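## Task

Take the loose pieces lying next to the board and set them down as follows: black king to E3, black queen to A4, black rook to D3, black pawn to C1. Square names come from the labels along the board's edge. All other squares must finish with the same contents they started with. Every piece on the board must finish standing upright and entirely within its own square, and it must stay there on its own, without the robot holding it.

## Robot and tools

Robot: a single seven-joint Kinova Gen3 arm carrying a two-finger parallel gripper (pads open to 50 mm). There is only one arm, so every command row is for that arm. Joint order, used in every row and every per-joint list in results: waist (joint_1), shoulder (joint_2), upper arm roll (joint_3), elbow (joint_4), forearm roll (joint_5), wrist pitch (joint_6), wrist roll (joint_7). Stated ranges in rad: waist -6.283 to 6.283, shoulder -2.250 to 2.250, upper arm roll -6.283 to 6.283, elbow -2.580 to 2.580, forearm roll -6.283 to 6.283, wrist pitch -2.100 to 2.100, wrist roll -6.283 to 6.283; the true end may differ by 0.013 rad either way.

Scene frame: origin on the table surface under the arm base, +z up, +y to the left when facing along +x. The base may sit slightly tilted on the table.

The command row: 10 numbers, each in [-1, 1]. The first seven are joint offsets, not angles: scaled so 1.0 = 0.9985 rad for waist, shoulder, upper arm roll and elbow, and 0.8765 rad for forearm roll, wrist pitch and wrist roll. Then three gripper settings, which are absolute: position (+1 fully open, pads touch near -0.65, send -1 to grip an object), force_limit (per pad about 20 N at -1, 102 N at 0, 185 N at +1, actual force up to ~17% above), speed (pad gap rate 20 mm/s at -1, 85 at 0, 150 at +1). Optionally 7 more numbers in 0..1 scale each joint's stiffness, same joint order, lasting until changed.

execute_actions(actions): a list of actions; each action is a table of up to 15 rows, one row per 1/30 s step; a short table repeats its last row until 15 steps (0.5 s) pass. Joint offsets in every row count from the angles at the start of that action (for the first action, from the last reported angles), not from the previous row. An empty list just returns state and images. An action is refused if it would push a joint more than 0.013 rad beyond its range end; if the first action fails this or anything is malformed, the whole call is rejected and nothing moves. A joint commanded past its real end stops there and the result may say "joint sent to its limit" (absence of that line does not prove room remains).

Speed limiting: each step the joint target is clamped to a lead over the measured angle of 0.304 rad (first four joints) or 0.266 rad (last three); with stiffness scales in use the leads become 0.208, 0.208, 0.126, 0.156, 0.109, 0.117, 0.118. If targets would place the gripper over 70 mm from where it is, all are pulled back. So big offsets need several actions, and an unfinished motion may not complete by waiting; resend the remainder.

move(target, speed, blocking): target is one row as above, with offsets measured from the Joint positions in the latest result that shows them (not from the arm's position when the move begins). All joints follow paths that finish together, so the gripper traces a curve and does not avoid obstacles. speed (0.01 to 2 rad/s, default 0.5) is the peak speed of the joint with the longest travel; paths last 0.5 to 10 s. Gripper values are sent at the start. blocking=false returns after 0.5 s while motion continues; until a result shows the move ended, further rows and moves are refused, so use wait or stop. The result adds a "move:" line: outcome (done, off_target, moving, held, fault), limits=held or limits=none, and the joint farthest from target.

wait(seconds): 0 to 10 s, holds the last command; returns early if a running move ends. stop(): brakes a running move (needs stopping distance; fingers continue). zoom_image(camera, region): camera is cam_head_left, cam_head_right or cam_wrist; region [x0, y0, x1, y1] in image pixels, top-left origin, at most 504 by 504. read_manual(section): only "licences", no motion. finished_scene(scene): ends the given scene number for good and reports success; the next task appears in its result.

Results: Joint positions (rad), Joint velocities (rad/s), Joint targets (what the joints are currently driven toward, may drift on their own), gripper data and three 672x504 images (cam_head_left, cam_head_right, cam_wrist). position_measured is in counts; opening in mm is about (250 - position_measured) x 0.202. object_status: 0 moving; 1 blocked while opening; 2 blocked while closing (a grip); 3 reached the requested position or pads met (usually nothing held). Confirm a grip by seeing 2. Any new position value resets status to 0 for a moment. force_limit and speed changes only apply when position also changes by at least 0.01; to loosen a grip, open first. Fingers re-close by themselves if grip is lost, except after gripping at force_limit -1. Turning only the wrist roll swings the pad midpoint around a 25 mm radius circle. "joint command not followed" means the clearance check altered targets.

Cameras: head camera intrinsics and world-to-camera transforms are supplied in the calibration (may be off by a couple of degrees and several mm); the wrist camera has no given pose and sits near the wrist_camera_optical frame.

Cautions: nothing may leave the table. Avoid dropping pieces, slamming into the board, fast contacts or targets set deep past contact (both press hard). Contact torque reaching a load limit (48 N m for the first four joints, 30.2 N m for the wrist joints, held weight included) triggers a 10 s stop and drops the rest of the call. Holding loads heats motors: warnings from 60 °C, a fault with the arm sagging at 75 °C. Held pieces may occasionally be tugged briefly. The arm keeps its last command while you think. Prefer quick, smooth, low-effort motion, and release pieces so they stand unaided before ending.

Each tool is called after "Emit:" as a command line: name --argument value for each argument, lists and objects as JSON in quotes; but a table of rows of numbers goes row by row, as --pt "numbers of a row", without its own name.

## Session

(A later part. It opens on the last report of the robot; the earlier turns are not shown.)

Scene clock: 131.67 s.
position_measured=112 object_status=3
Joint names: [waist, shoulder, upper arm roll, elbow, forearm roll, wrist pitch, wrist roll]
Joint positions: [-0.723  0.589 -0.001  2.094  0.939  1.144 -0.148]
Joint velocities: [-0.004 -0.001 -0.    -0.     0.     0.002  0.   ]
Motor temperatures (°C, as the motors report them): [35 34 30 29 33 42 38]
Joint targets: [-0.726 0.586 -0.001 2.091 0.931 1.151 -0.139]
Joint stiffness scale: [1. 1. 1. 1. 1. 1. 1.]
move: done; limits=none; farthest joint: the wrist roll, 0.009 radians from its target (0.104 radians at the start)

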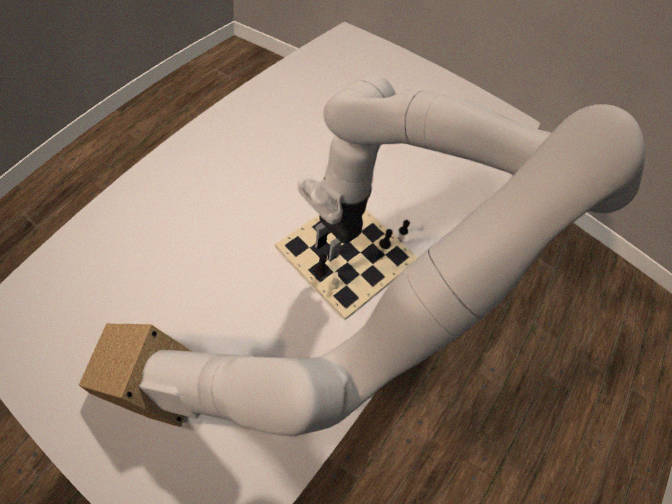

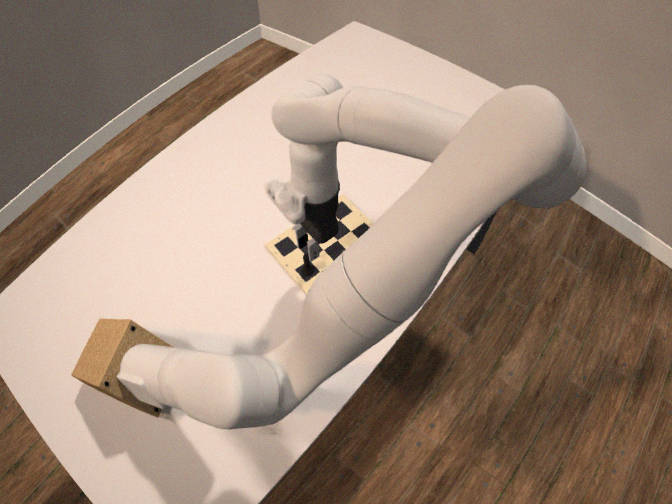

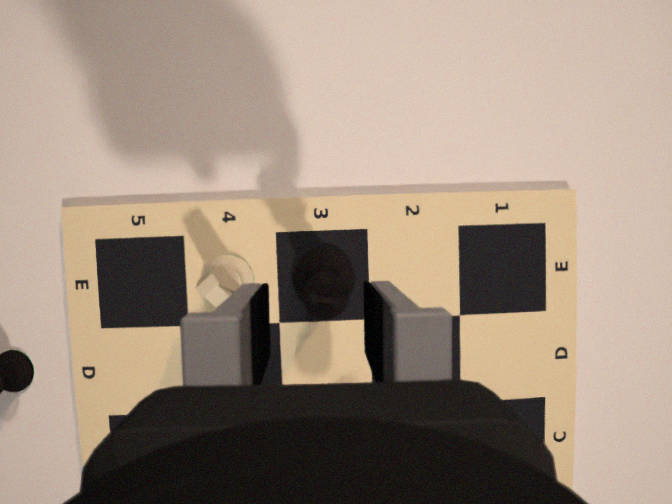

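Emit:
move --target '[0.2457,-0.3407,0,0.1140,0.1036,0.0234,0.3402,0.27,-0.4,0.1]' --speed 0.5

Emit:
zoom_image --camera "cam_wrist" --region '[255, 240, 385, 370]'

Scene clock: 137.97 s.
position_measured=112 object_status=3
Joint names: [waist, shoulder, upper arm roll, elbow, forearm roll, wrist pitch, wrist roll]
Joint positions: [-0.481  0.251 -0.001  2.205  1.022  1.159  0.14 ]
Joint velocities: [ 0.003 -0.003  0.    -0.002 -0.     0.002  0.001]
Motor temperatures (°C, as the motors report them): [35 34 30 29 33 42 38]
Joint targets: [-0.478 0.249 -0.001 2.208 1.029 1.165 0.150]
Joint stiffness scale: [1. 1. 1. 1. 1. 1. 1.]
move: done; limits=none; farthest joint: the wrist roll, 0.010 radians from its target (0.298 radians at the start)

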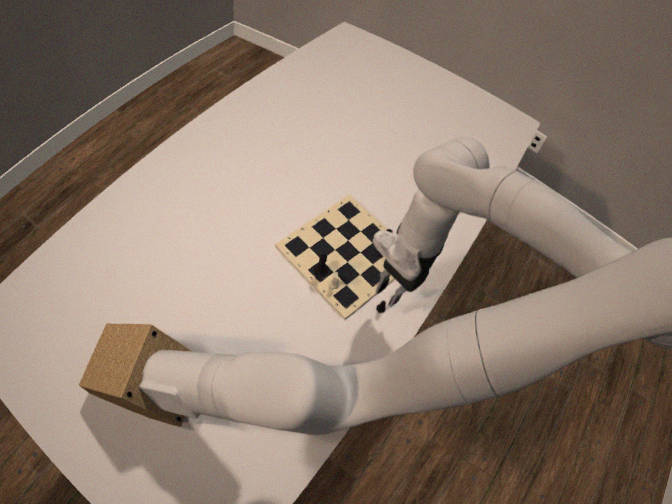

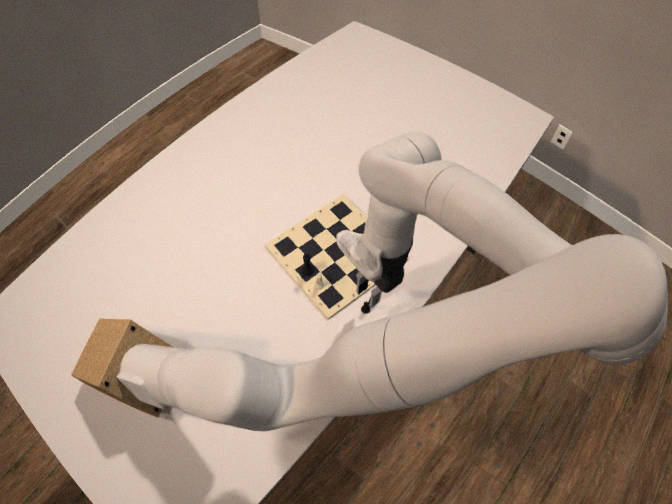

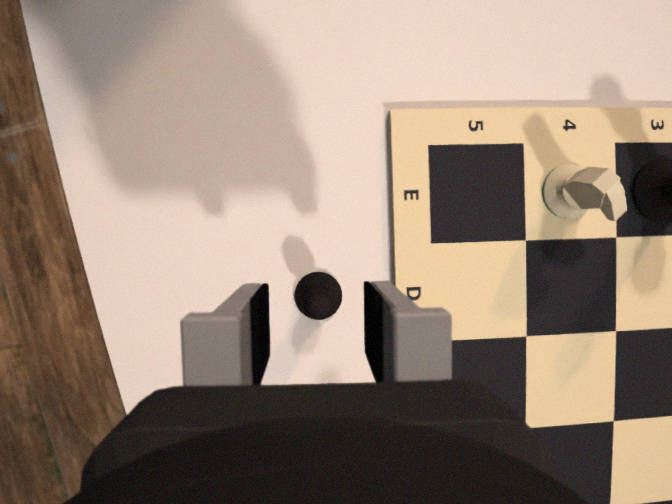

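Region (255, 240, 385, 370) of cam_wrist's 672x504 image, scaled by 3.877.

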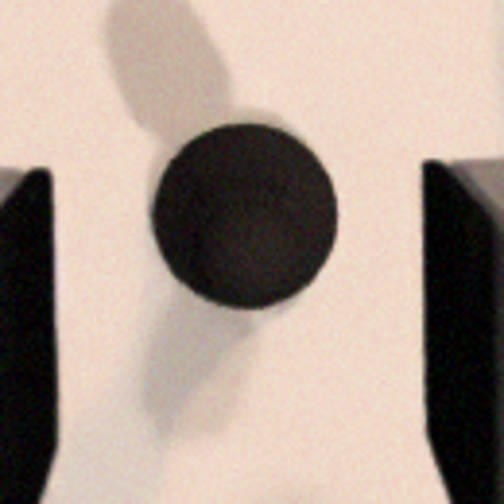

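Emit:
move --target '[0.1281,0.0747,0,0.0452,0.1628,-0.1420,-0.0954,0.27,-0.4,0.1]' --speed 0.3

Emit:
zoom_image --camera "cam_wrist" --region '[255, 250, 385, 380]'

Scene clock: 141.03 s.
position_measured=112 object_status=3
Joint names: [waist, shoulder, upper arm roll, elbow, forearm roll, wrist pitch, wrist roll]
Joint positions: [-0.356  0.324 -0.001  2.247  1.157  1.041  0.066]
Joint velocities: [ 0.003  0.002  0.    -0.     0.    -0.    -0.001]
Motor temperatures (°C, as the motors report them): [35 34 30 29 33 42 38]
Joint targets: [-0.353 0.326 -0.001 2.250 1.165 1.034 0.057]
Joint stiffness scale: [1. 1. 1. 1. 1. 1. 1.]
move: done; limits=none; farthest joint: the wrist roll, 0.010 radians from its target (0.084 radians at the start)

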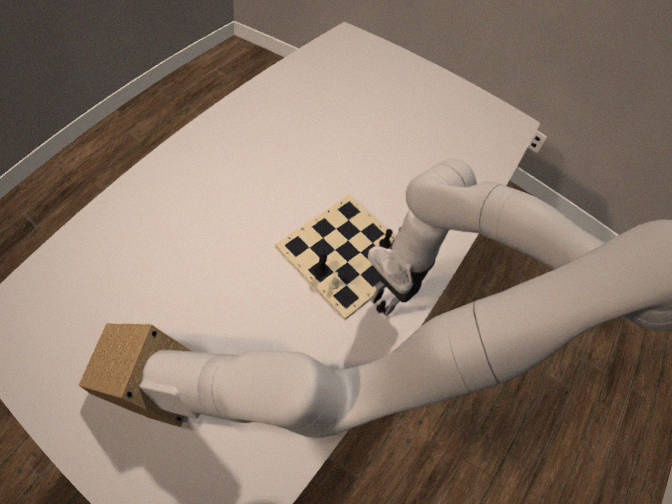

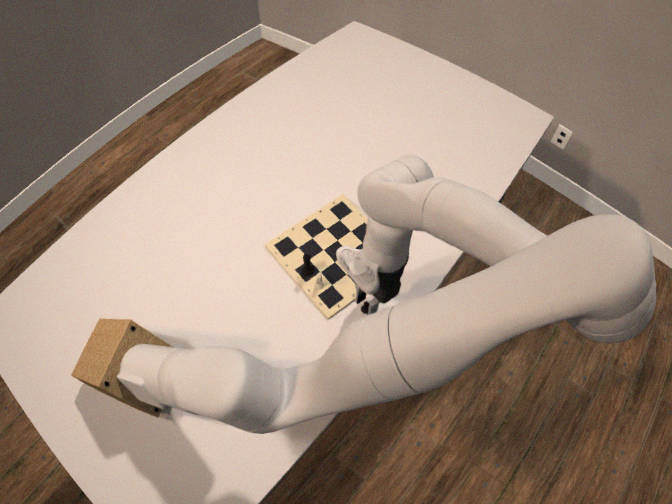

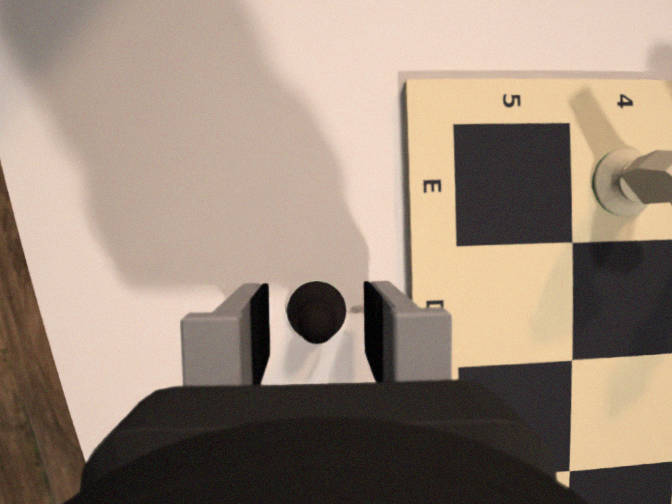

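Region (255, 250, 385, 380) of cam_wrist's 672x504 image, scaled by 3.877.

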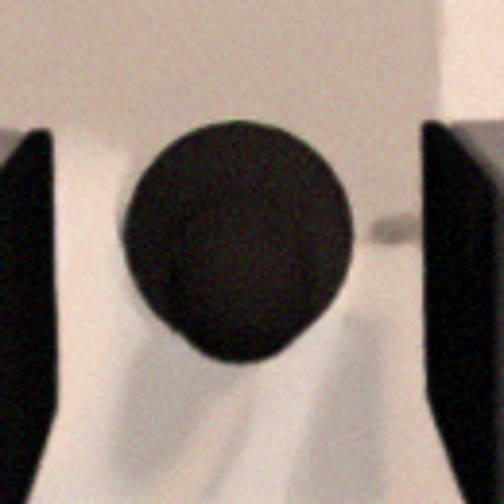

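Emit:
execute_actions --actions '[[[0,0,0,0,0,0,0,-1,-0.4,0]]]'

Emit:
zoom_image --camera "cam_wrist" --region '[440, 110, 600, 380]'

Scene clock: 142.50 s.
position_measured=209 object_status=2
Joint names: [waist, shoulder, upper arm roll, elbow, forearm roll, wrist pitch, wrist roll]
Joint positions: [-0.356  0.324 -0.001  2.247  1.157  1.041  0.066]
Joint velocities: [ 0.     0.001 -0.    -0.001 -0.     0.    -0.   ]
Motor temperatures (°C, as the motors report them): [35 34 30 29 33 42 38]
Joint targets: [-0.356 0.324 -0.001 2.247 1.157 1.041 0.066]
Joint stiffness scale: [1. 1. 1. 1. 1. 1. 1.]

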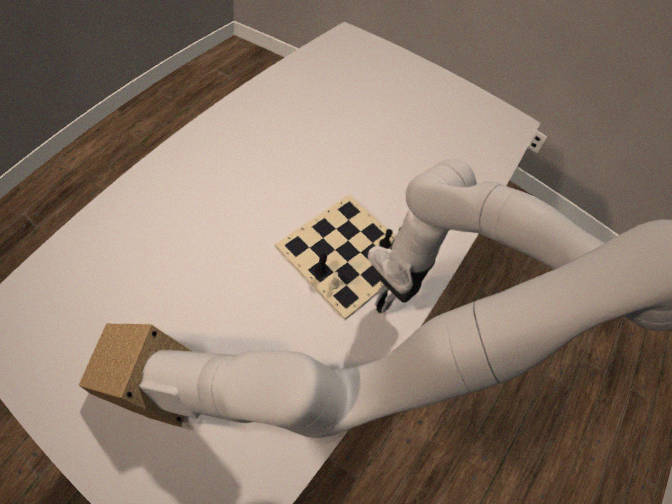

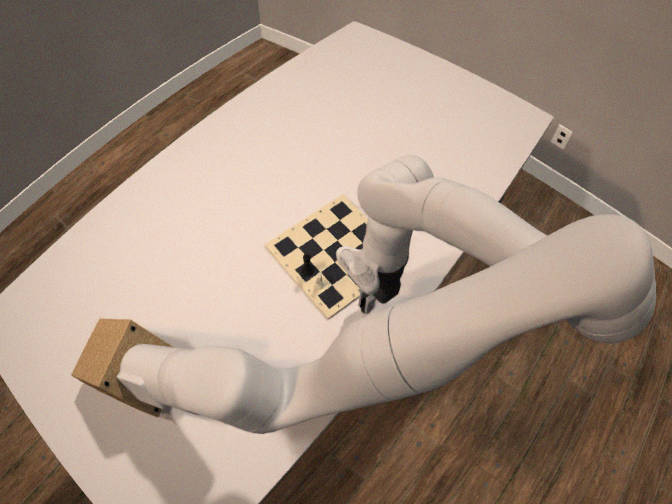

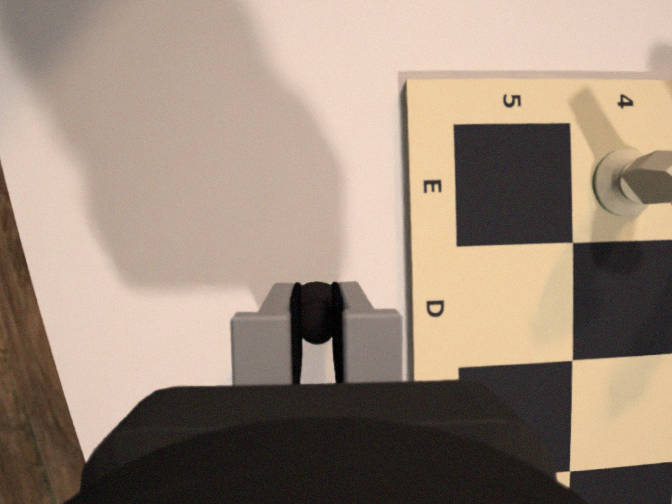

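Region (440, 110, 600, 380) of cam_wrist's 672x504 image, scaled by 1.867; it fills the left 299 columns of this view, and the rest is white.

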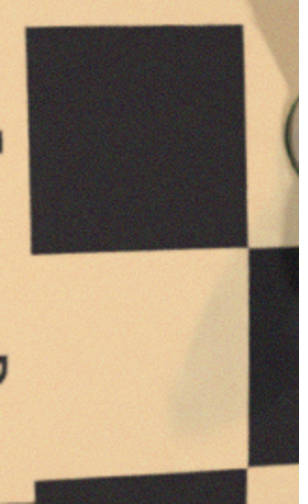

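Emit:
move --target '[-0.0718,-0.0424,0,-0.0262,-0.0934,0.0815,0.0574,-1,-0.4,0]' --speed 0.2

Emit:
move --target '[-0.1668,0.5304,0,-0.4372,-0.0975,0.0394,-0.1669,-1,-0.4,0]' --speed 0.5

Emit:
zoom_image --camera "cam_wrist" --region '[235, 120, 405, 290]'

Scene clock: 146.87 s.
position_measured=209 object_status=2
Joint names: [waist, shoulder, upper arm roll, elbow, forearm roll, wrist pitch, wrist roll]
Joint positions: [-0.424  0.284 -0.001  2.224  1.083  1.106  0.107]
Joint velocities: [-0.003 -0.002  0.     0.     0.     0.001 -0.001]
Motor temperatures (°C, as the motors report them): [35 34 30 29 33 42 38]
Joint targets: [-0.427 0.281 -0.001 2.221 1.075 1.113 0.117]
Joint stiffness scale: [1. 1. 1. 1. 1. 1. 1.]
move: done; limits=none; farthest joint: the wrist roll, 0.009 radians from its target (0.050 radians at the start)

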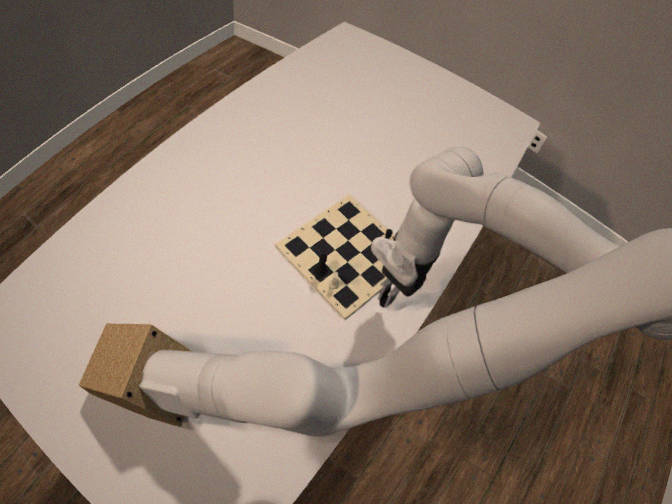

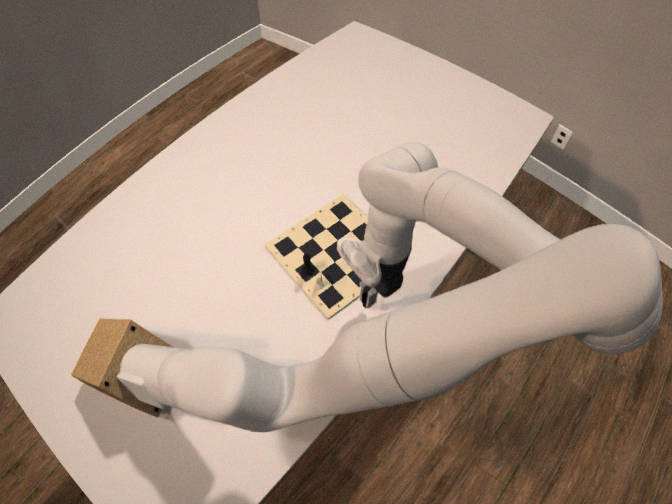

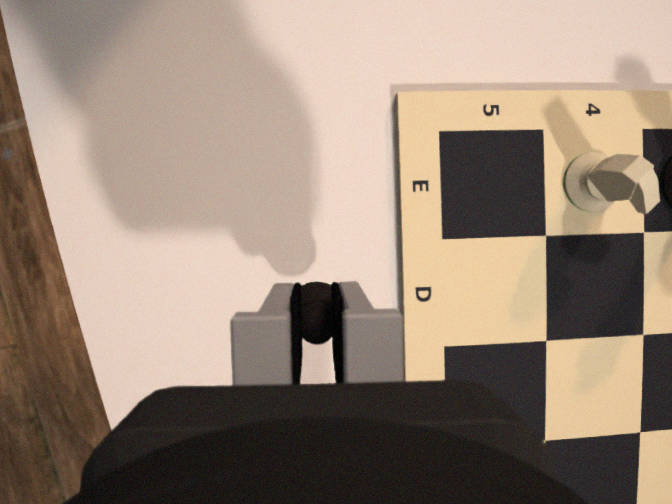

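Scene clock: 148.57 s.
position_measured=209 object_status=2
Joint names: [waist, shoulder, upper arm roll, elbow, forearm roll, wrist pitch, wrist roll]
Joint positions: [-0.588  0.811 -0.001  1.79   1.005  1.134 -0.03 ]
Joint velocities: [-0.001  0.005 -0.    -0.002  0.    -0.    -0.001]
Motor temperatures (°C, as the motors report them): [35 34 30 29 33 42 38]
Joint targets: [-0.591 0.814 -0.001 1.787 0.997 1.140 -0.039]
Joint stiffness scale: [1. 1. 1. 1. 1. 1. 1.]
move: done; limits=none; farthest joint: the wrist roll, 0.010 radians from its target (0.146 radians at the start)

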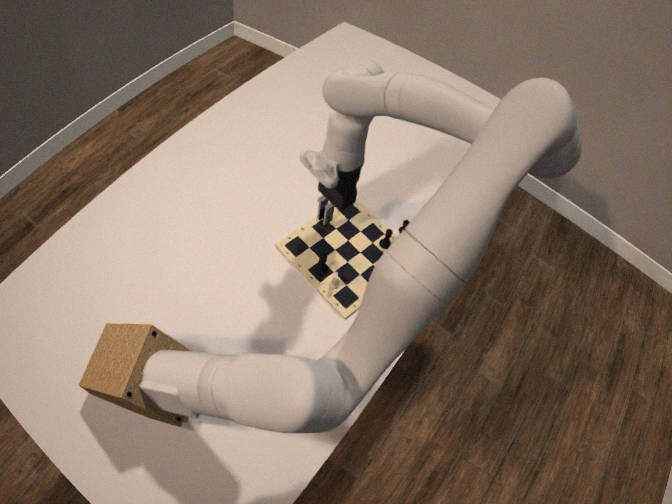

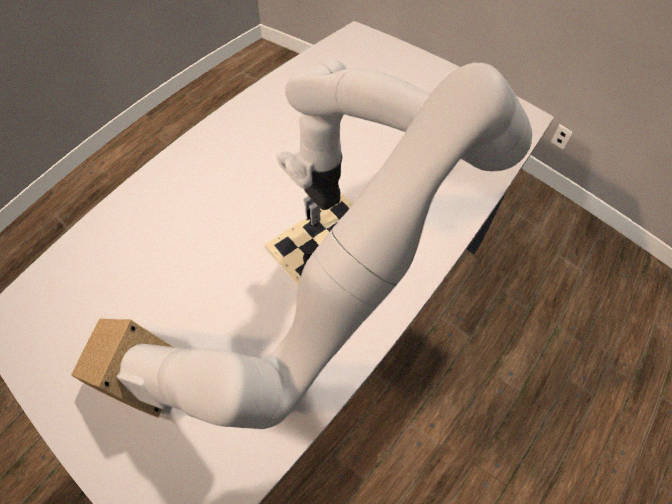

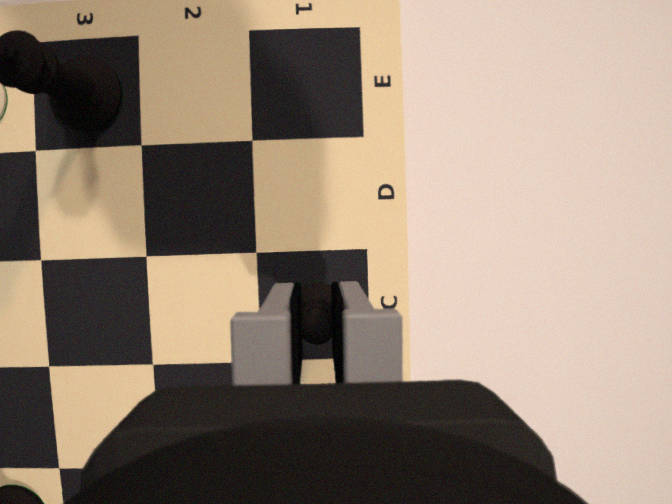

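Region (235, 120, 405, 290) of cam_wrist's 672x504 image, scaled by 2.965.

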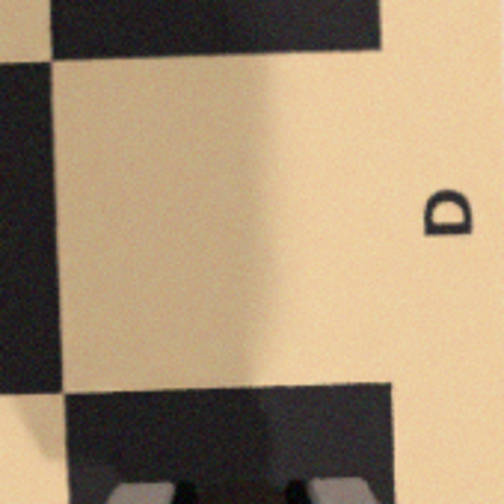

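Emit:
move --target '[0.0329,0.0215,0,0.0145,0.0478,-0.0398,-0.0333,-1,-0.4,0]' --speed 0.06

Scene clock: 151.90 s.
position_measured=209 object_status=2
Joint names: [waist, shoulder, upper arm roll, elbow, forearm roll, wrist pitch, wrist roll]
Joint positions: [-0.56   0.829 -0.001  1.802  1.039  1.106 -0.049]
Joint velocities: [-0.002 -0.001 -0.     0.001  0.    -0.001  0.   ]
Motor temperatures (°C, as the motors report them): [35 34 30 29 33 42 38]
Joint targets: [-0.555 0.832 -0.001 1.805 1.047 1.099 -0.059]
Joint stiffness scale: [1. 1. 1. 1. 1. 1. 1.]
move: done; limits=none; farthest joint: the wrist roll, 0.010 radians from its target (0.029 radians at the start)

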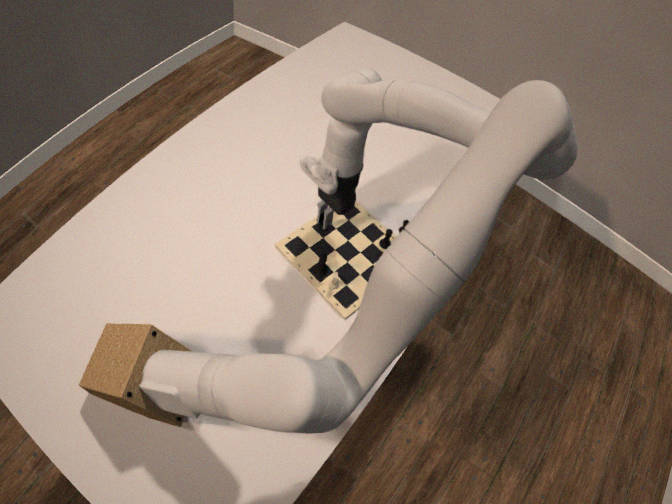

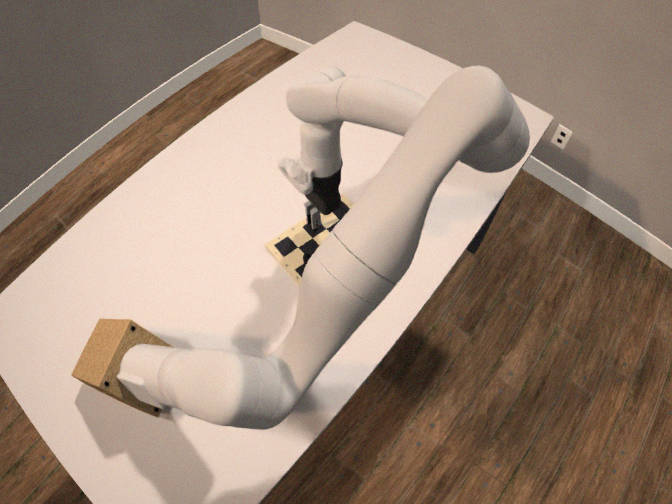

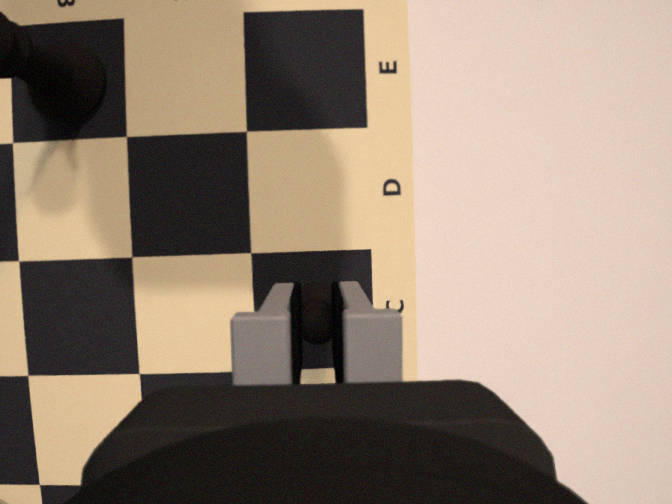

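Emit:
execute_actions --actions '[[[0,0,0,0,0,0,0,0.4,-0.4,0.2]]]'

Emit:
move --target '[-0.0838,-0.0529,0,-0.0341,-0.1147,0.0949,0.0713,0.4,-0.4,0.2]' --speed 0.25

Emit:
move --target '[0.2397,-0.1815,0,-0.2578,0.0237,0.1375,0.5484,0.4,-0.4,0.2]' --speed 0.6

Emit:
zoom_image --camera "cam_wrist" --region '[255, 240, 385, 370]'

Scene clock: 155.63 s.
position_measured=92 object_status=3
Joint names: [waist, shoulder, upper arm roll, elbow, forearm roll, wrist pitch, wrist roll]
Joint positions: [-0.56   0.829 -0.001  1.802  1.039  1.106 -0.049]
Joint velocities: [-0.    -0.     0.    -0.001  0.    -0.     0.   ]
Motor temperatures (°C, as the motors report them): [35 34 30 29 33 42 38]
Joint targets: [-0.560 0.829 -0.001 1.802 1.039 1.106 -0.049]
Joint stiffness scale: [1. 1. 1. 1. 1. 1. 1.]

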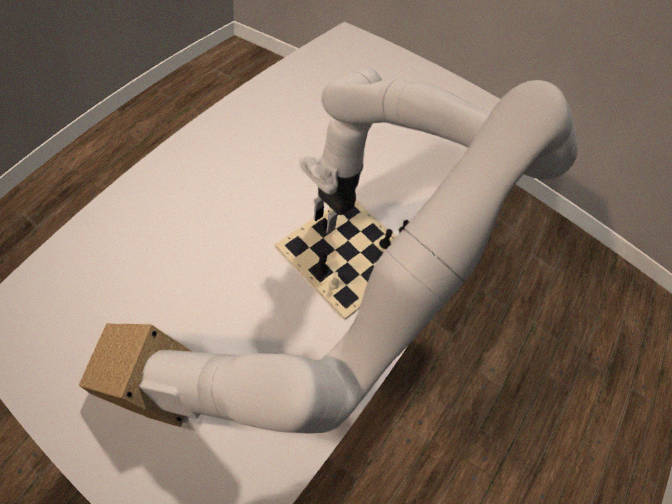

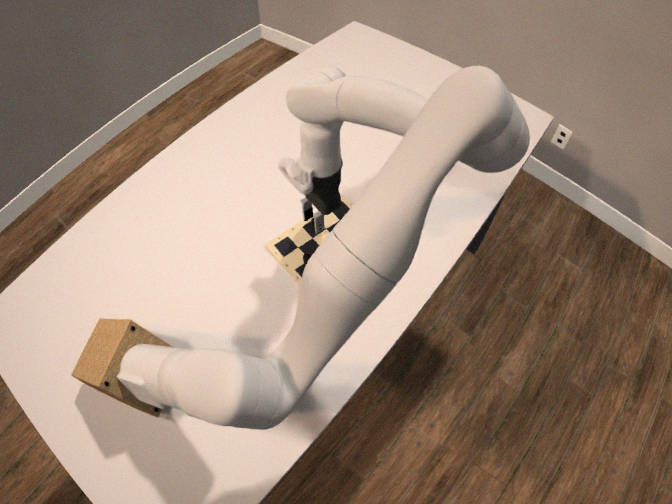

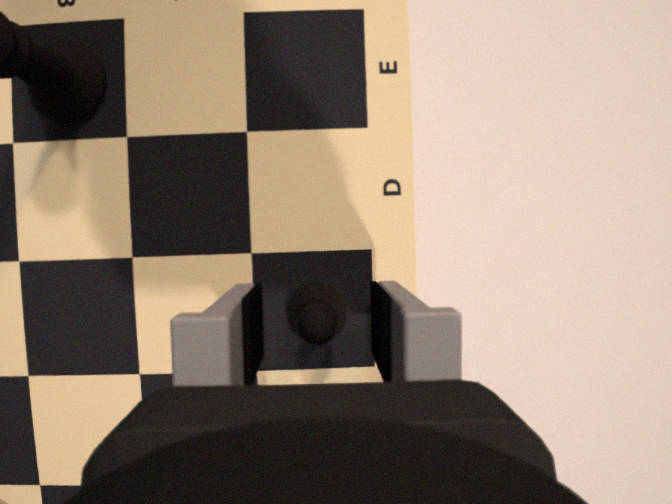

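Scene clock: 156.57 s.
position_measured=92 object_status=3
Joint names: [waist, shoulder, upper arm roll, elbow, forearm roll, wrist pitch, wrist roll]
Joint positions: [-0.64   0.779 -0.001  1.77   0.946  1.182  0.004]
Joint velocities: [-0.002 -0.002  0.    -0.001 -0.    -0.    -0.001]
Motor temperatures (°C, as the motors report them): [35 34 30 29 33 42 38]
Joint targets: [-0.643 0.776 -0.001 1.768 0.938 1.189 0.013]
Joint stiffness scale: [1. 1. 1. 1. 1. 1. 1.]
move: done; limits=none; farthest joint: the wrist roll, 0.010 radians from its target (0.063 radians at the start)

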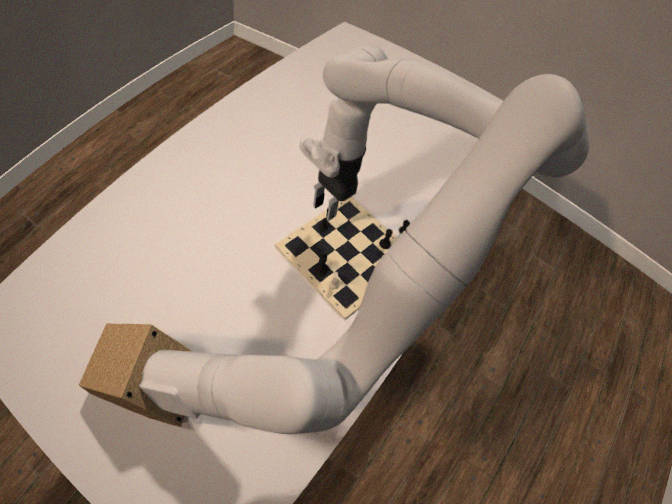

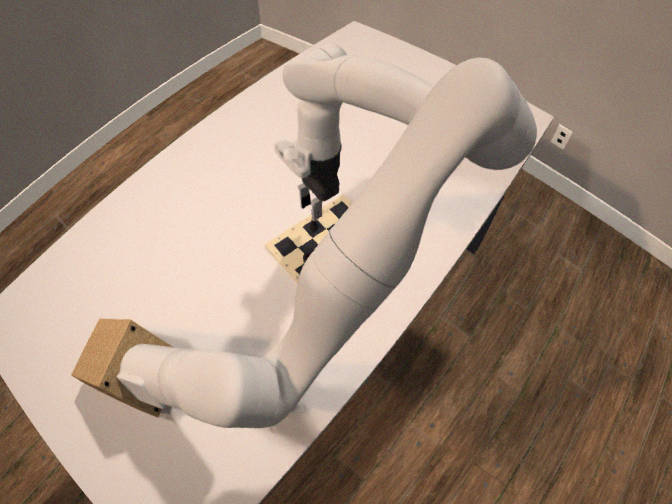

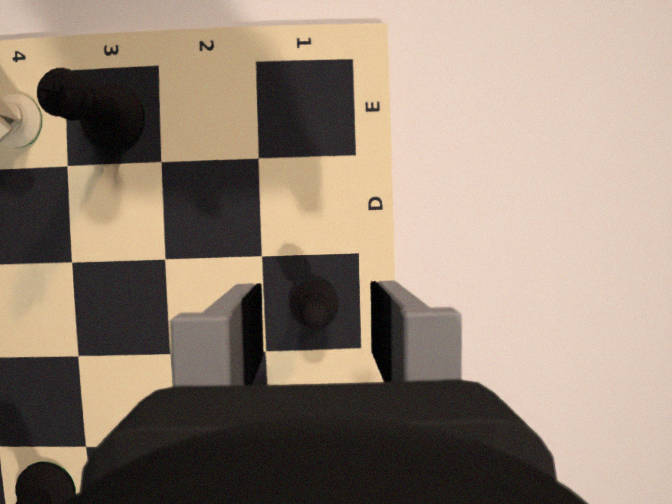

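Scene clock: 157.97 s.
position_measured=92 object_status=3
Joint names: [waist, shoulder, upper arm roll, elbow, forearm roll, wrist pitch, wrist roll]
Joint positions: [-0.404  0.6   -0.001  1.516  0.961  1.296  0.475]
Joint velocities: [ 0.004 -0.003 -0.    -0.001 -0.    -0.002  0.001]
Motor temperatures (°C, as the motors report them): [35 34 30 29 33 42 38]
Joint targets: [-0.401 0.597 -0.001 1.513 0.967 1.303 0.484]
Joint stiffness scale: [1. 1. 1. 1. 1. 1. 1.]
move: done; limits=none; farthest joint: the wrist roll, 0.010 radians from its target (0.481 radians at the start)

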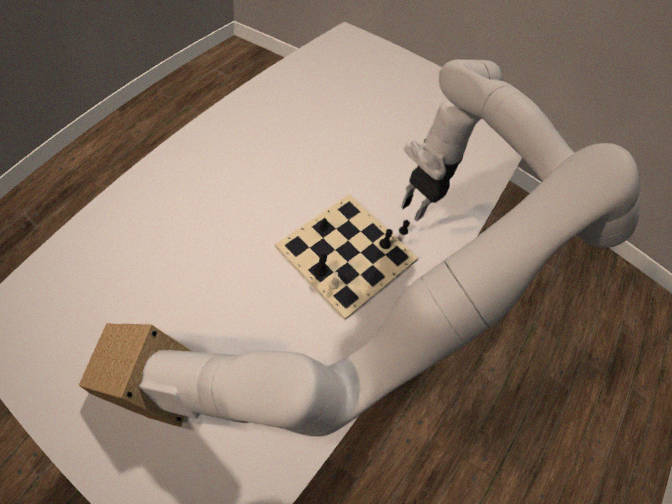

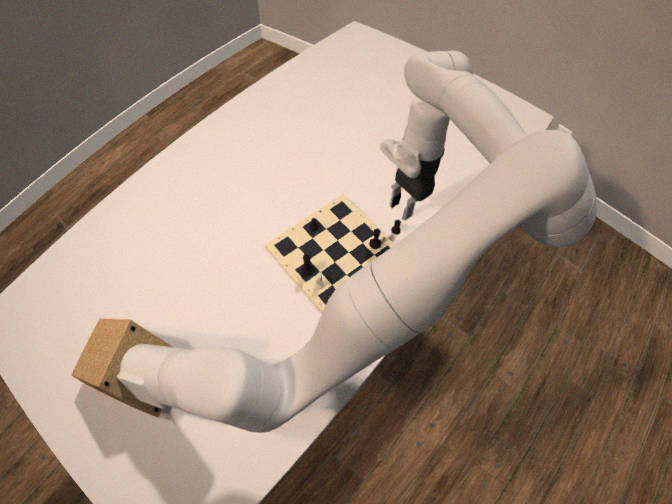

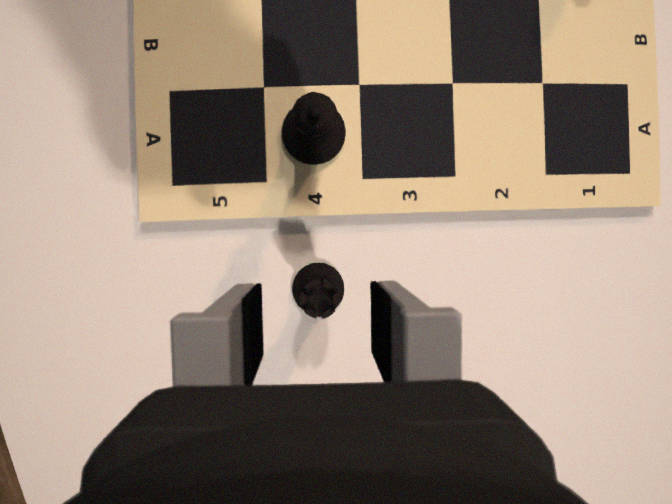

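Region (255, 240, 385, 370) of cam_wrist's 672x504 image, scaled by 3.877.

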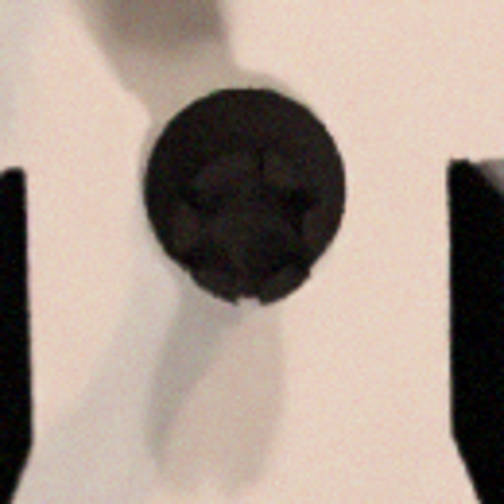

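Emit:
execute_actions --actions '[]'

Scene clock: 162.63 s.
position_measured=92 object_status=3
Joint names: [waist, shoulder, upper arm roll, elbow, forearm roll, wrist pitch, wrist roll]
Joint positions: [-0.404  0.6   -0.001  1.516  0.961  1.296  0.475]
Joint velocities: [ 0.     0.002  0.     0.    -0.    -0.001  0.   ]
Motor temperatures (°C, as the motors report them): [35 34 30 29 33 42 38]
Joint targets: [-0.401 0.597 -0.001 1.513 0.967 1.303 0.484]
Joint stiffness scale: [1. 1. 1. 1. 1. 1. 1.]

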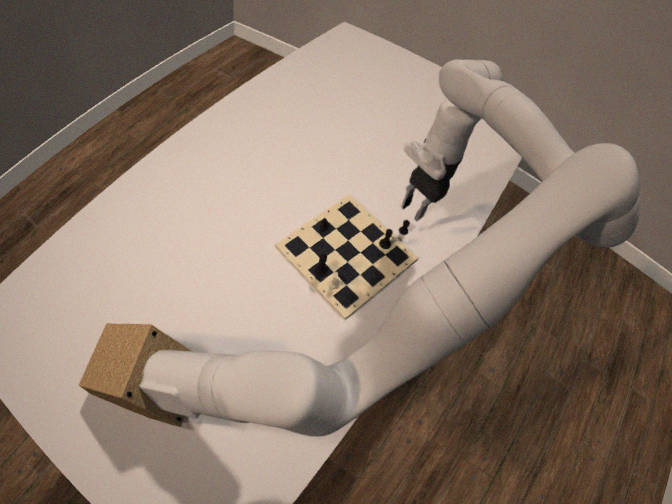

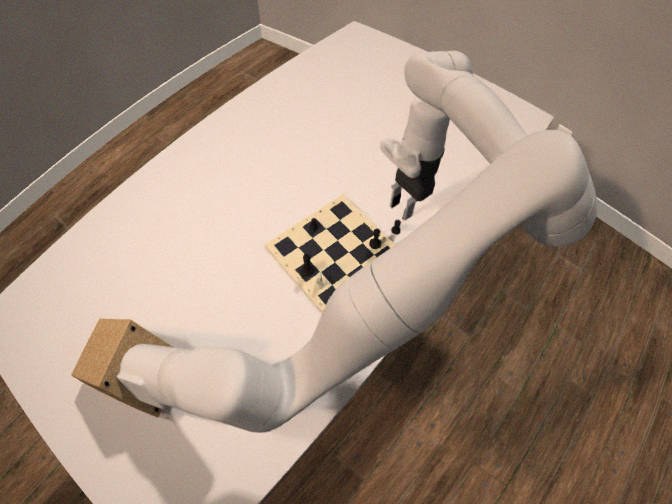

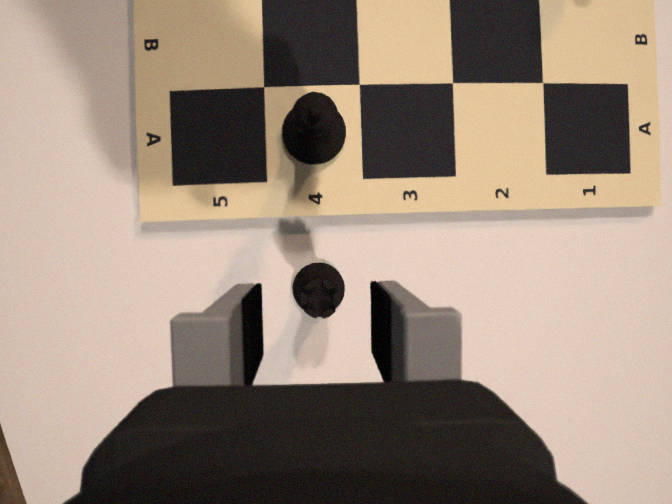

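Emit:
move --target '[0.0908,0.0532,0,0.0445,0.0763,-0.1326,-0.0527,0.4,-0.4,0]' --speed 0.2

Scene clock: 167.33 s.
position_measured=92 object_status=3
Joint names: [waist, shoulder, upper arm roll, elbow, forearm roll, wrist pitch, wrist roll]
Joint positions: [-0.316  0.65  -0.001  1.557  1.02   1.187  0.438]
Joint velocities: [ 0.003  0.002 -0.     0.001  0.     0.001 -0.   ]
Motor temperatures (°C, as the motors report them): [35 35 30 29 33 42 38]
Joint targets: [-0.313 0.653 -0.001 1.560 1.028 1.180 0.429]
Joint stiffness scale: [1. 1. 1. 1. 1. 1. 1.]
move: done; limits=none; farthest joint: the wrist roll, 0.009 radians from its target (0.046 radians at the start)

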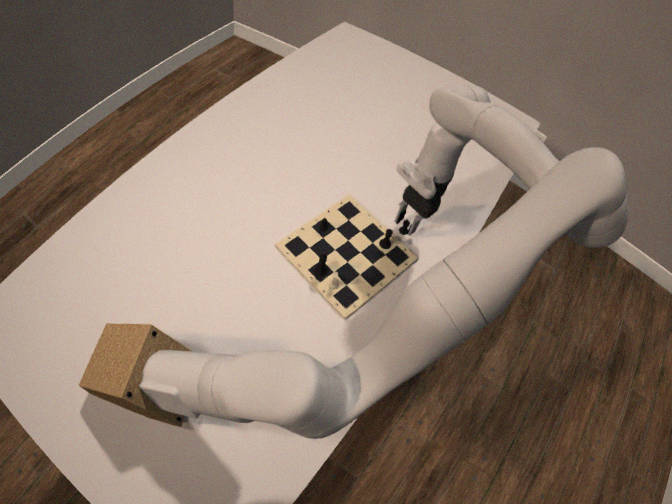

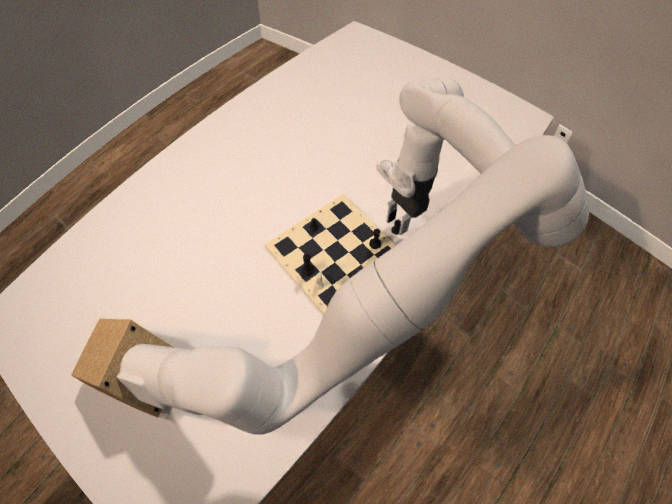

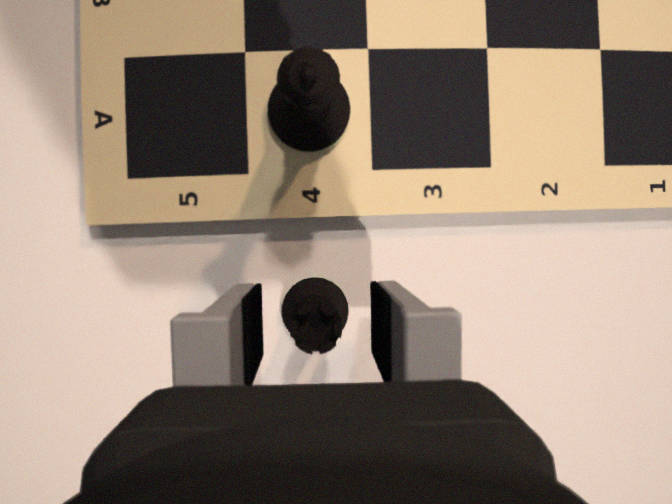

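Emit:
execute_actions --actions '[[[0,0,0,0,0,0,0,-1,-0.4,0]]]'

Scene clock: 168.20 s.
position_measured=188 object_status=2
Joint names: [waist, shoulder, upper arm roll, elbow, forearm roll, wrist pitch, wrist roll]
Joint positions: [-0.316  0.65  -0.001  1.557  1.02   1.187  0.438]
Joint velocities: [ 0.001 -0.    -0.     0.     0.     0.    -0.   ]
Motor temperatures (°C, as the motors report them): [35 35 30 29 33 42 38]
Joint targets: [-0.316 0.650 -0.001 1.557 1.020 1.187 0.438]
Joint stiffness scale: [1. 1. 1. 1. 1. 1. 1.]

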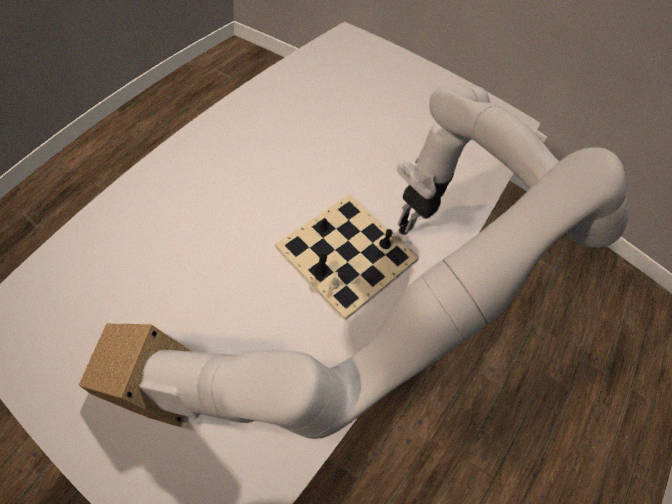

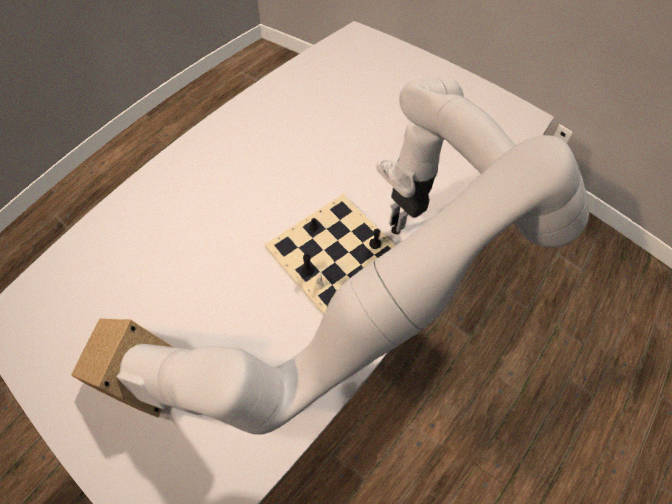

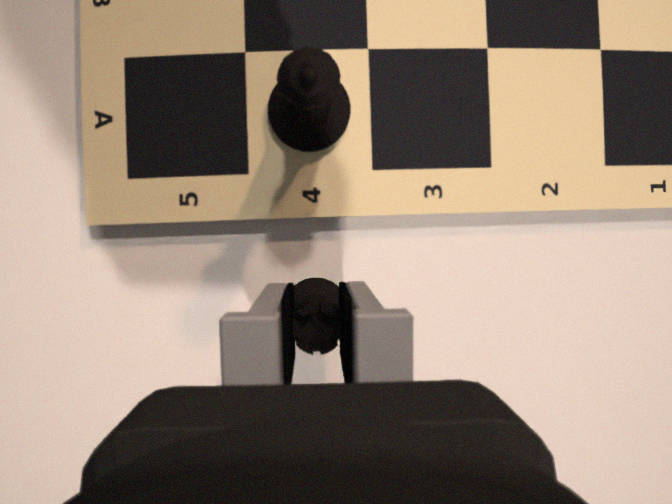

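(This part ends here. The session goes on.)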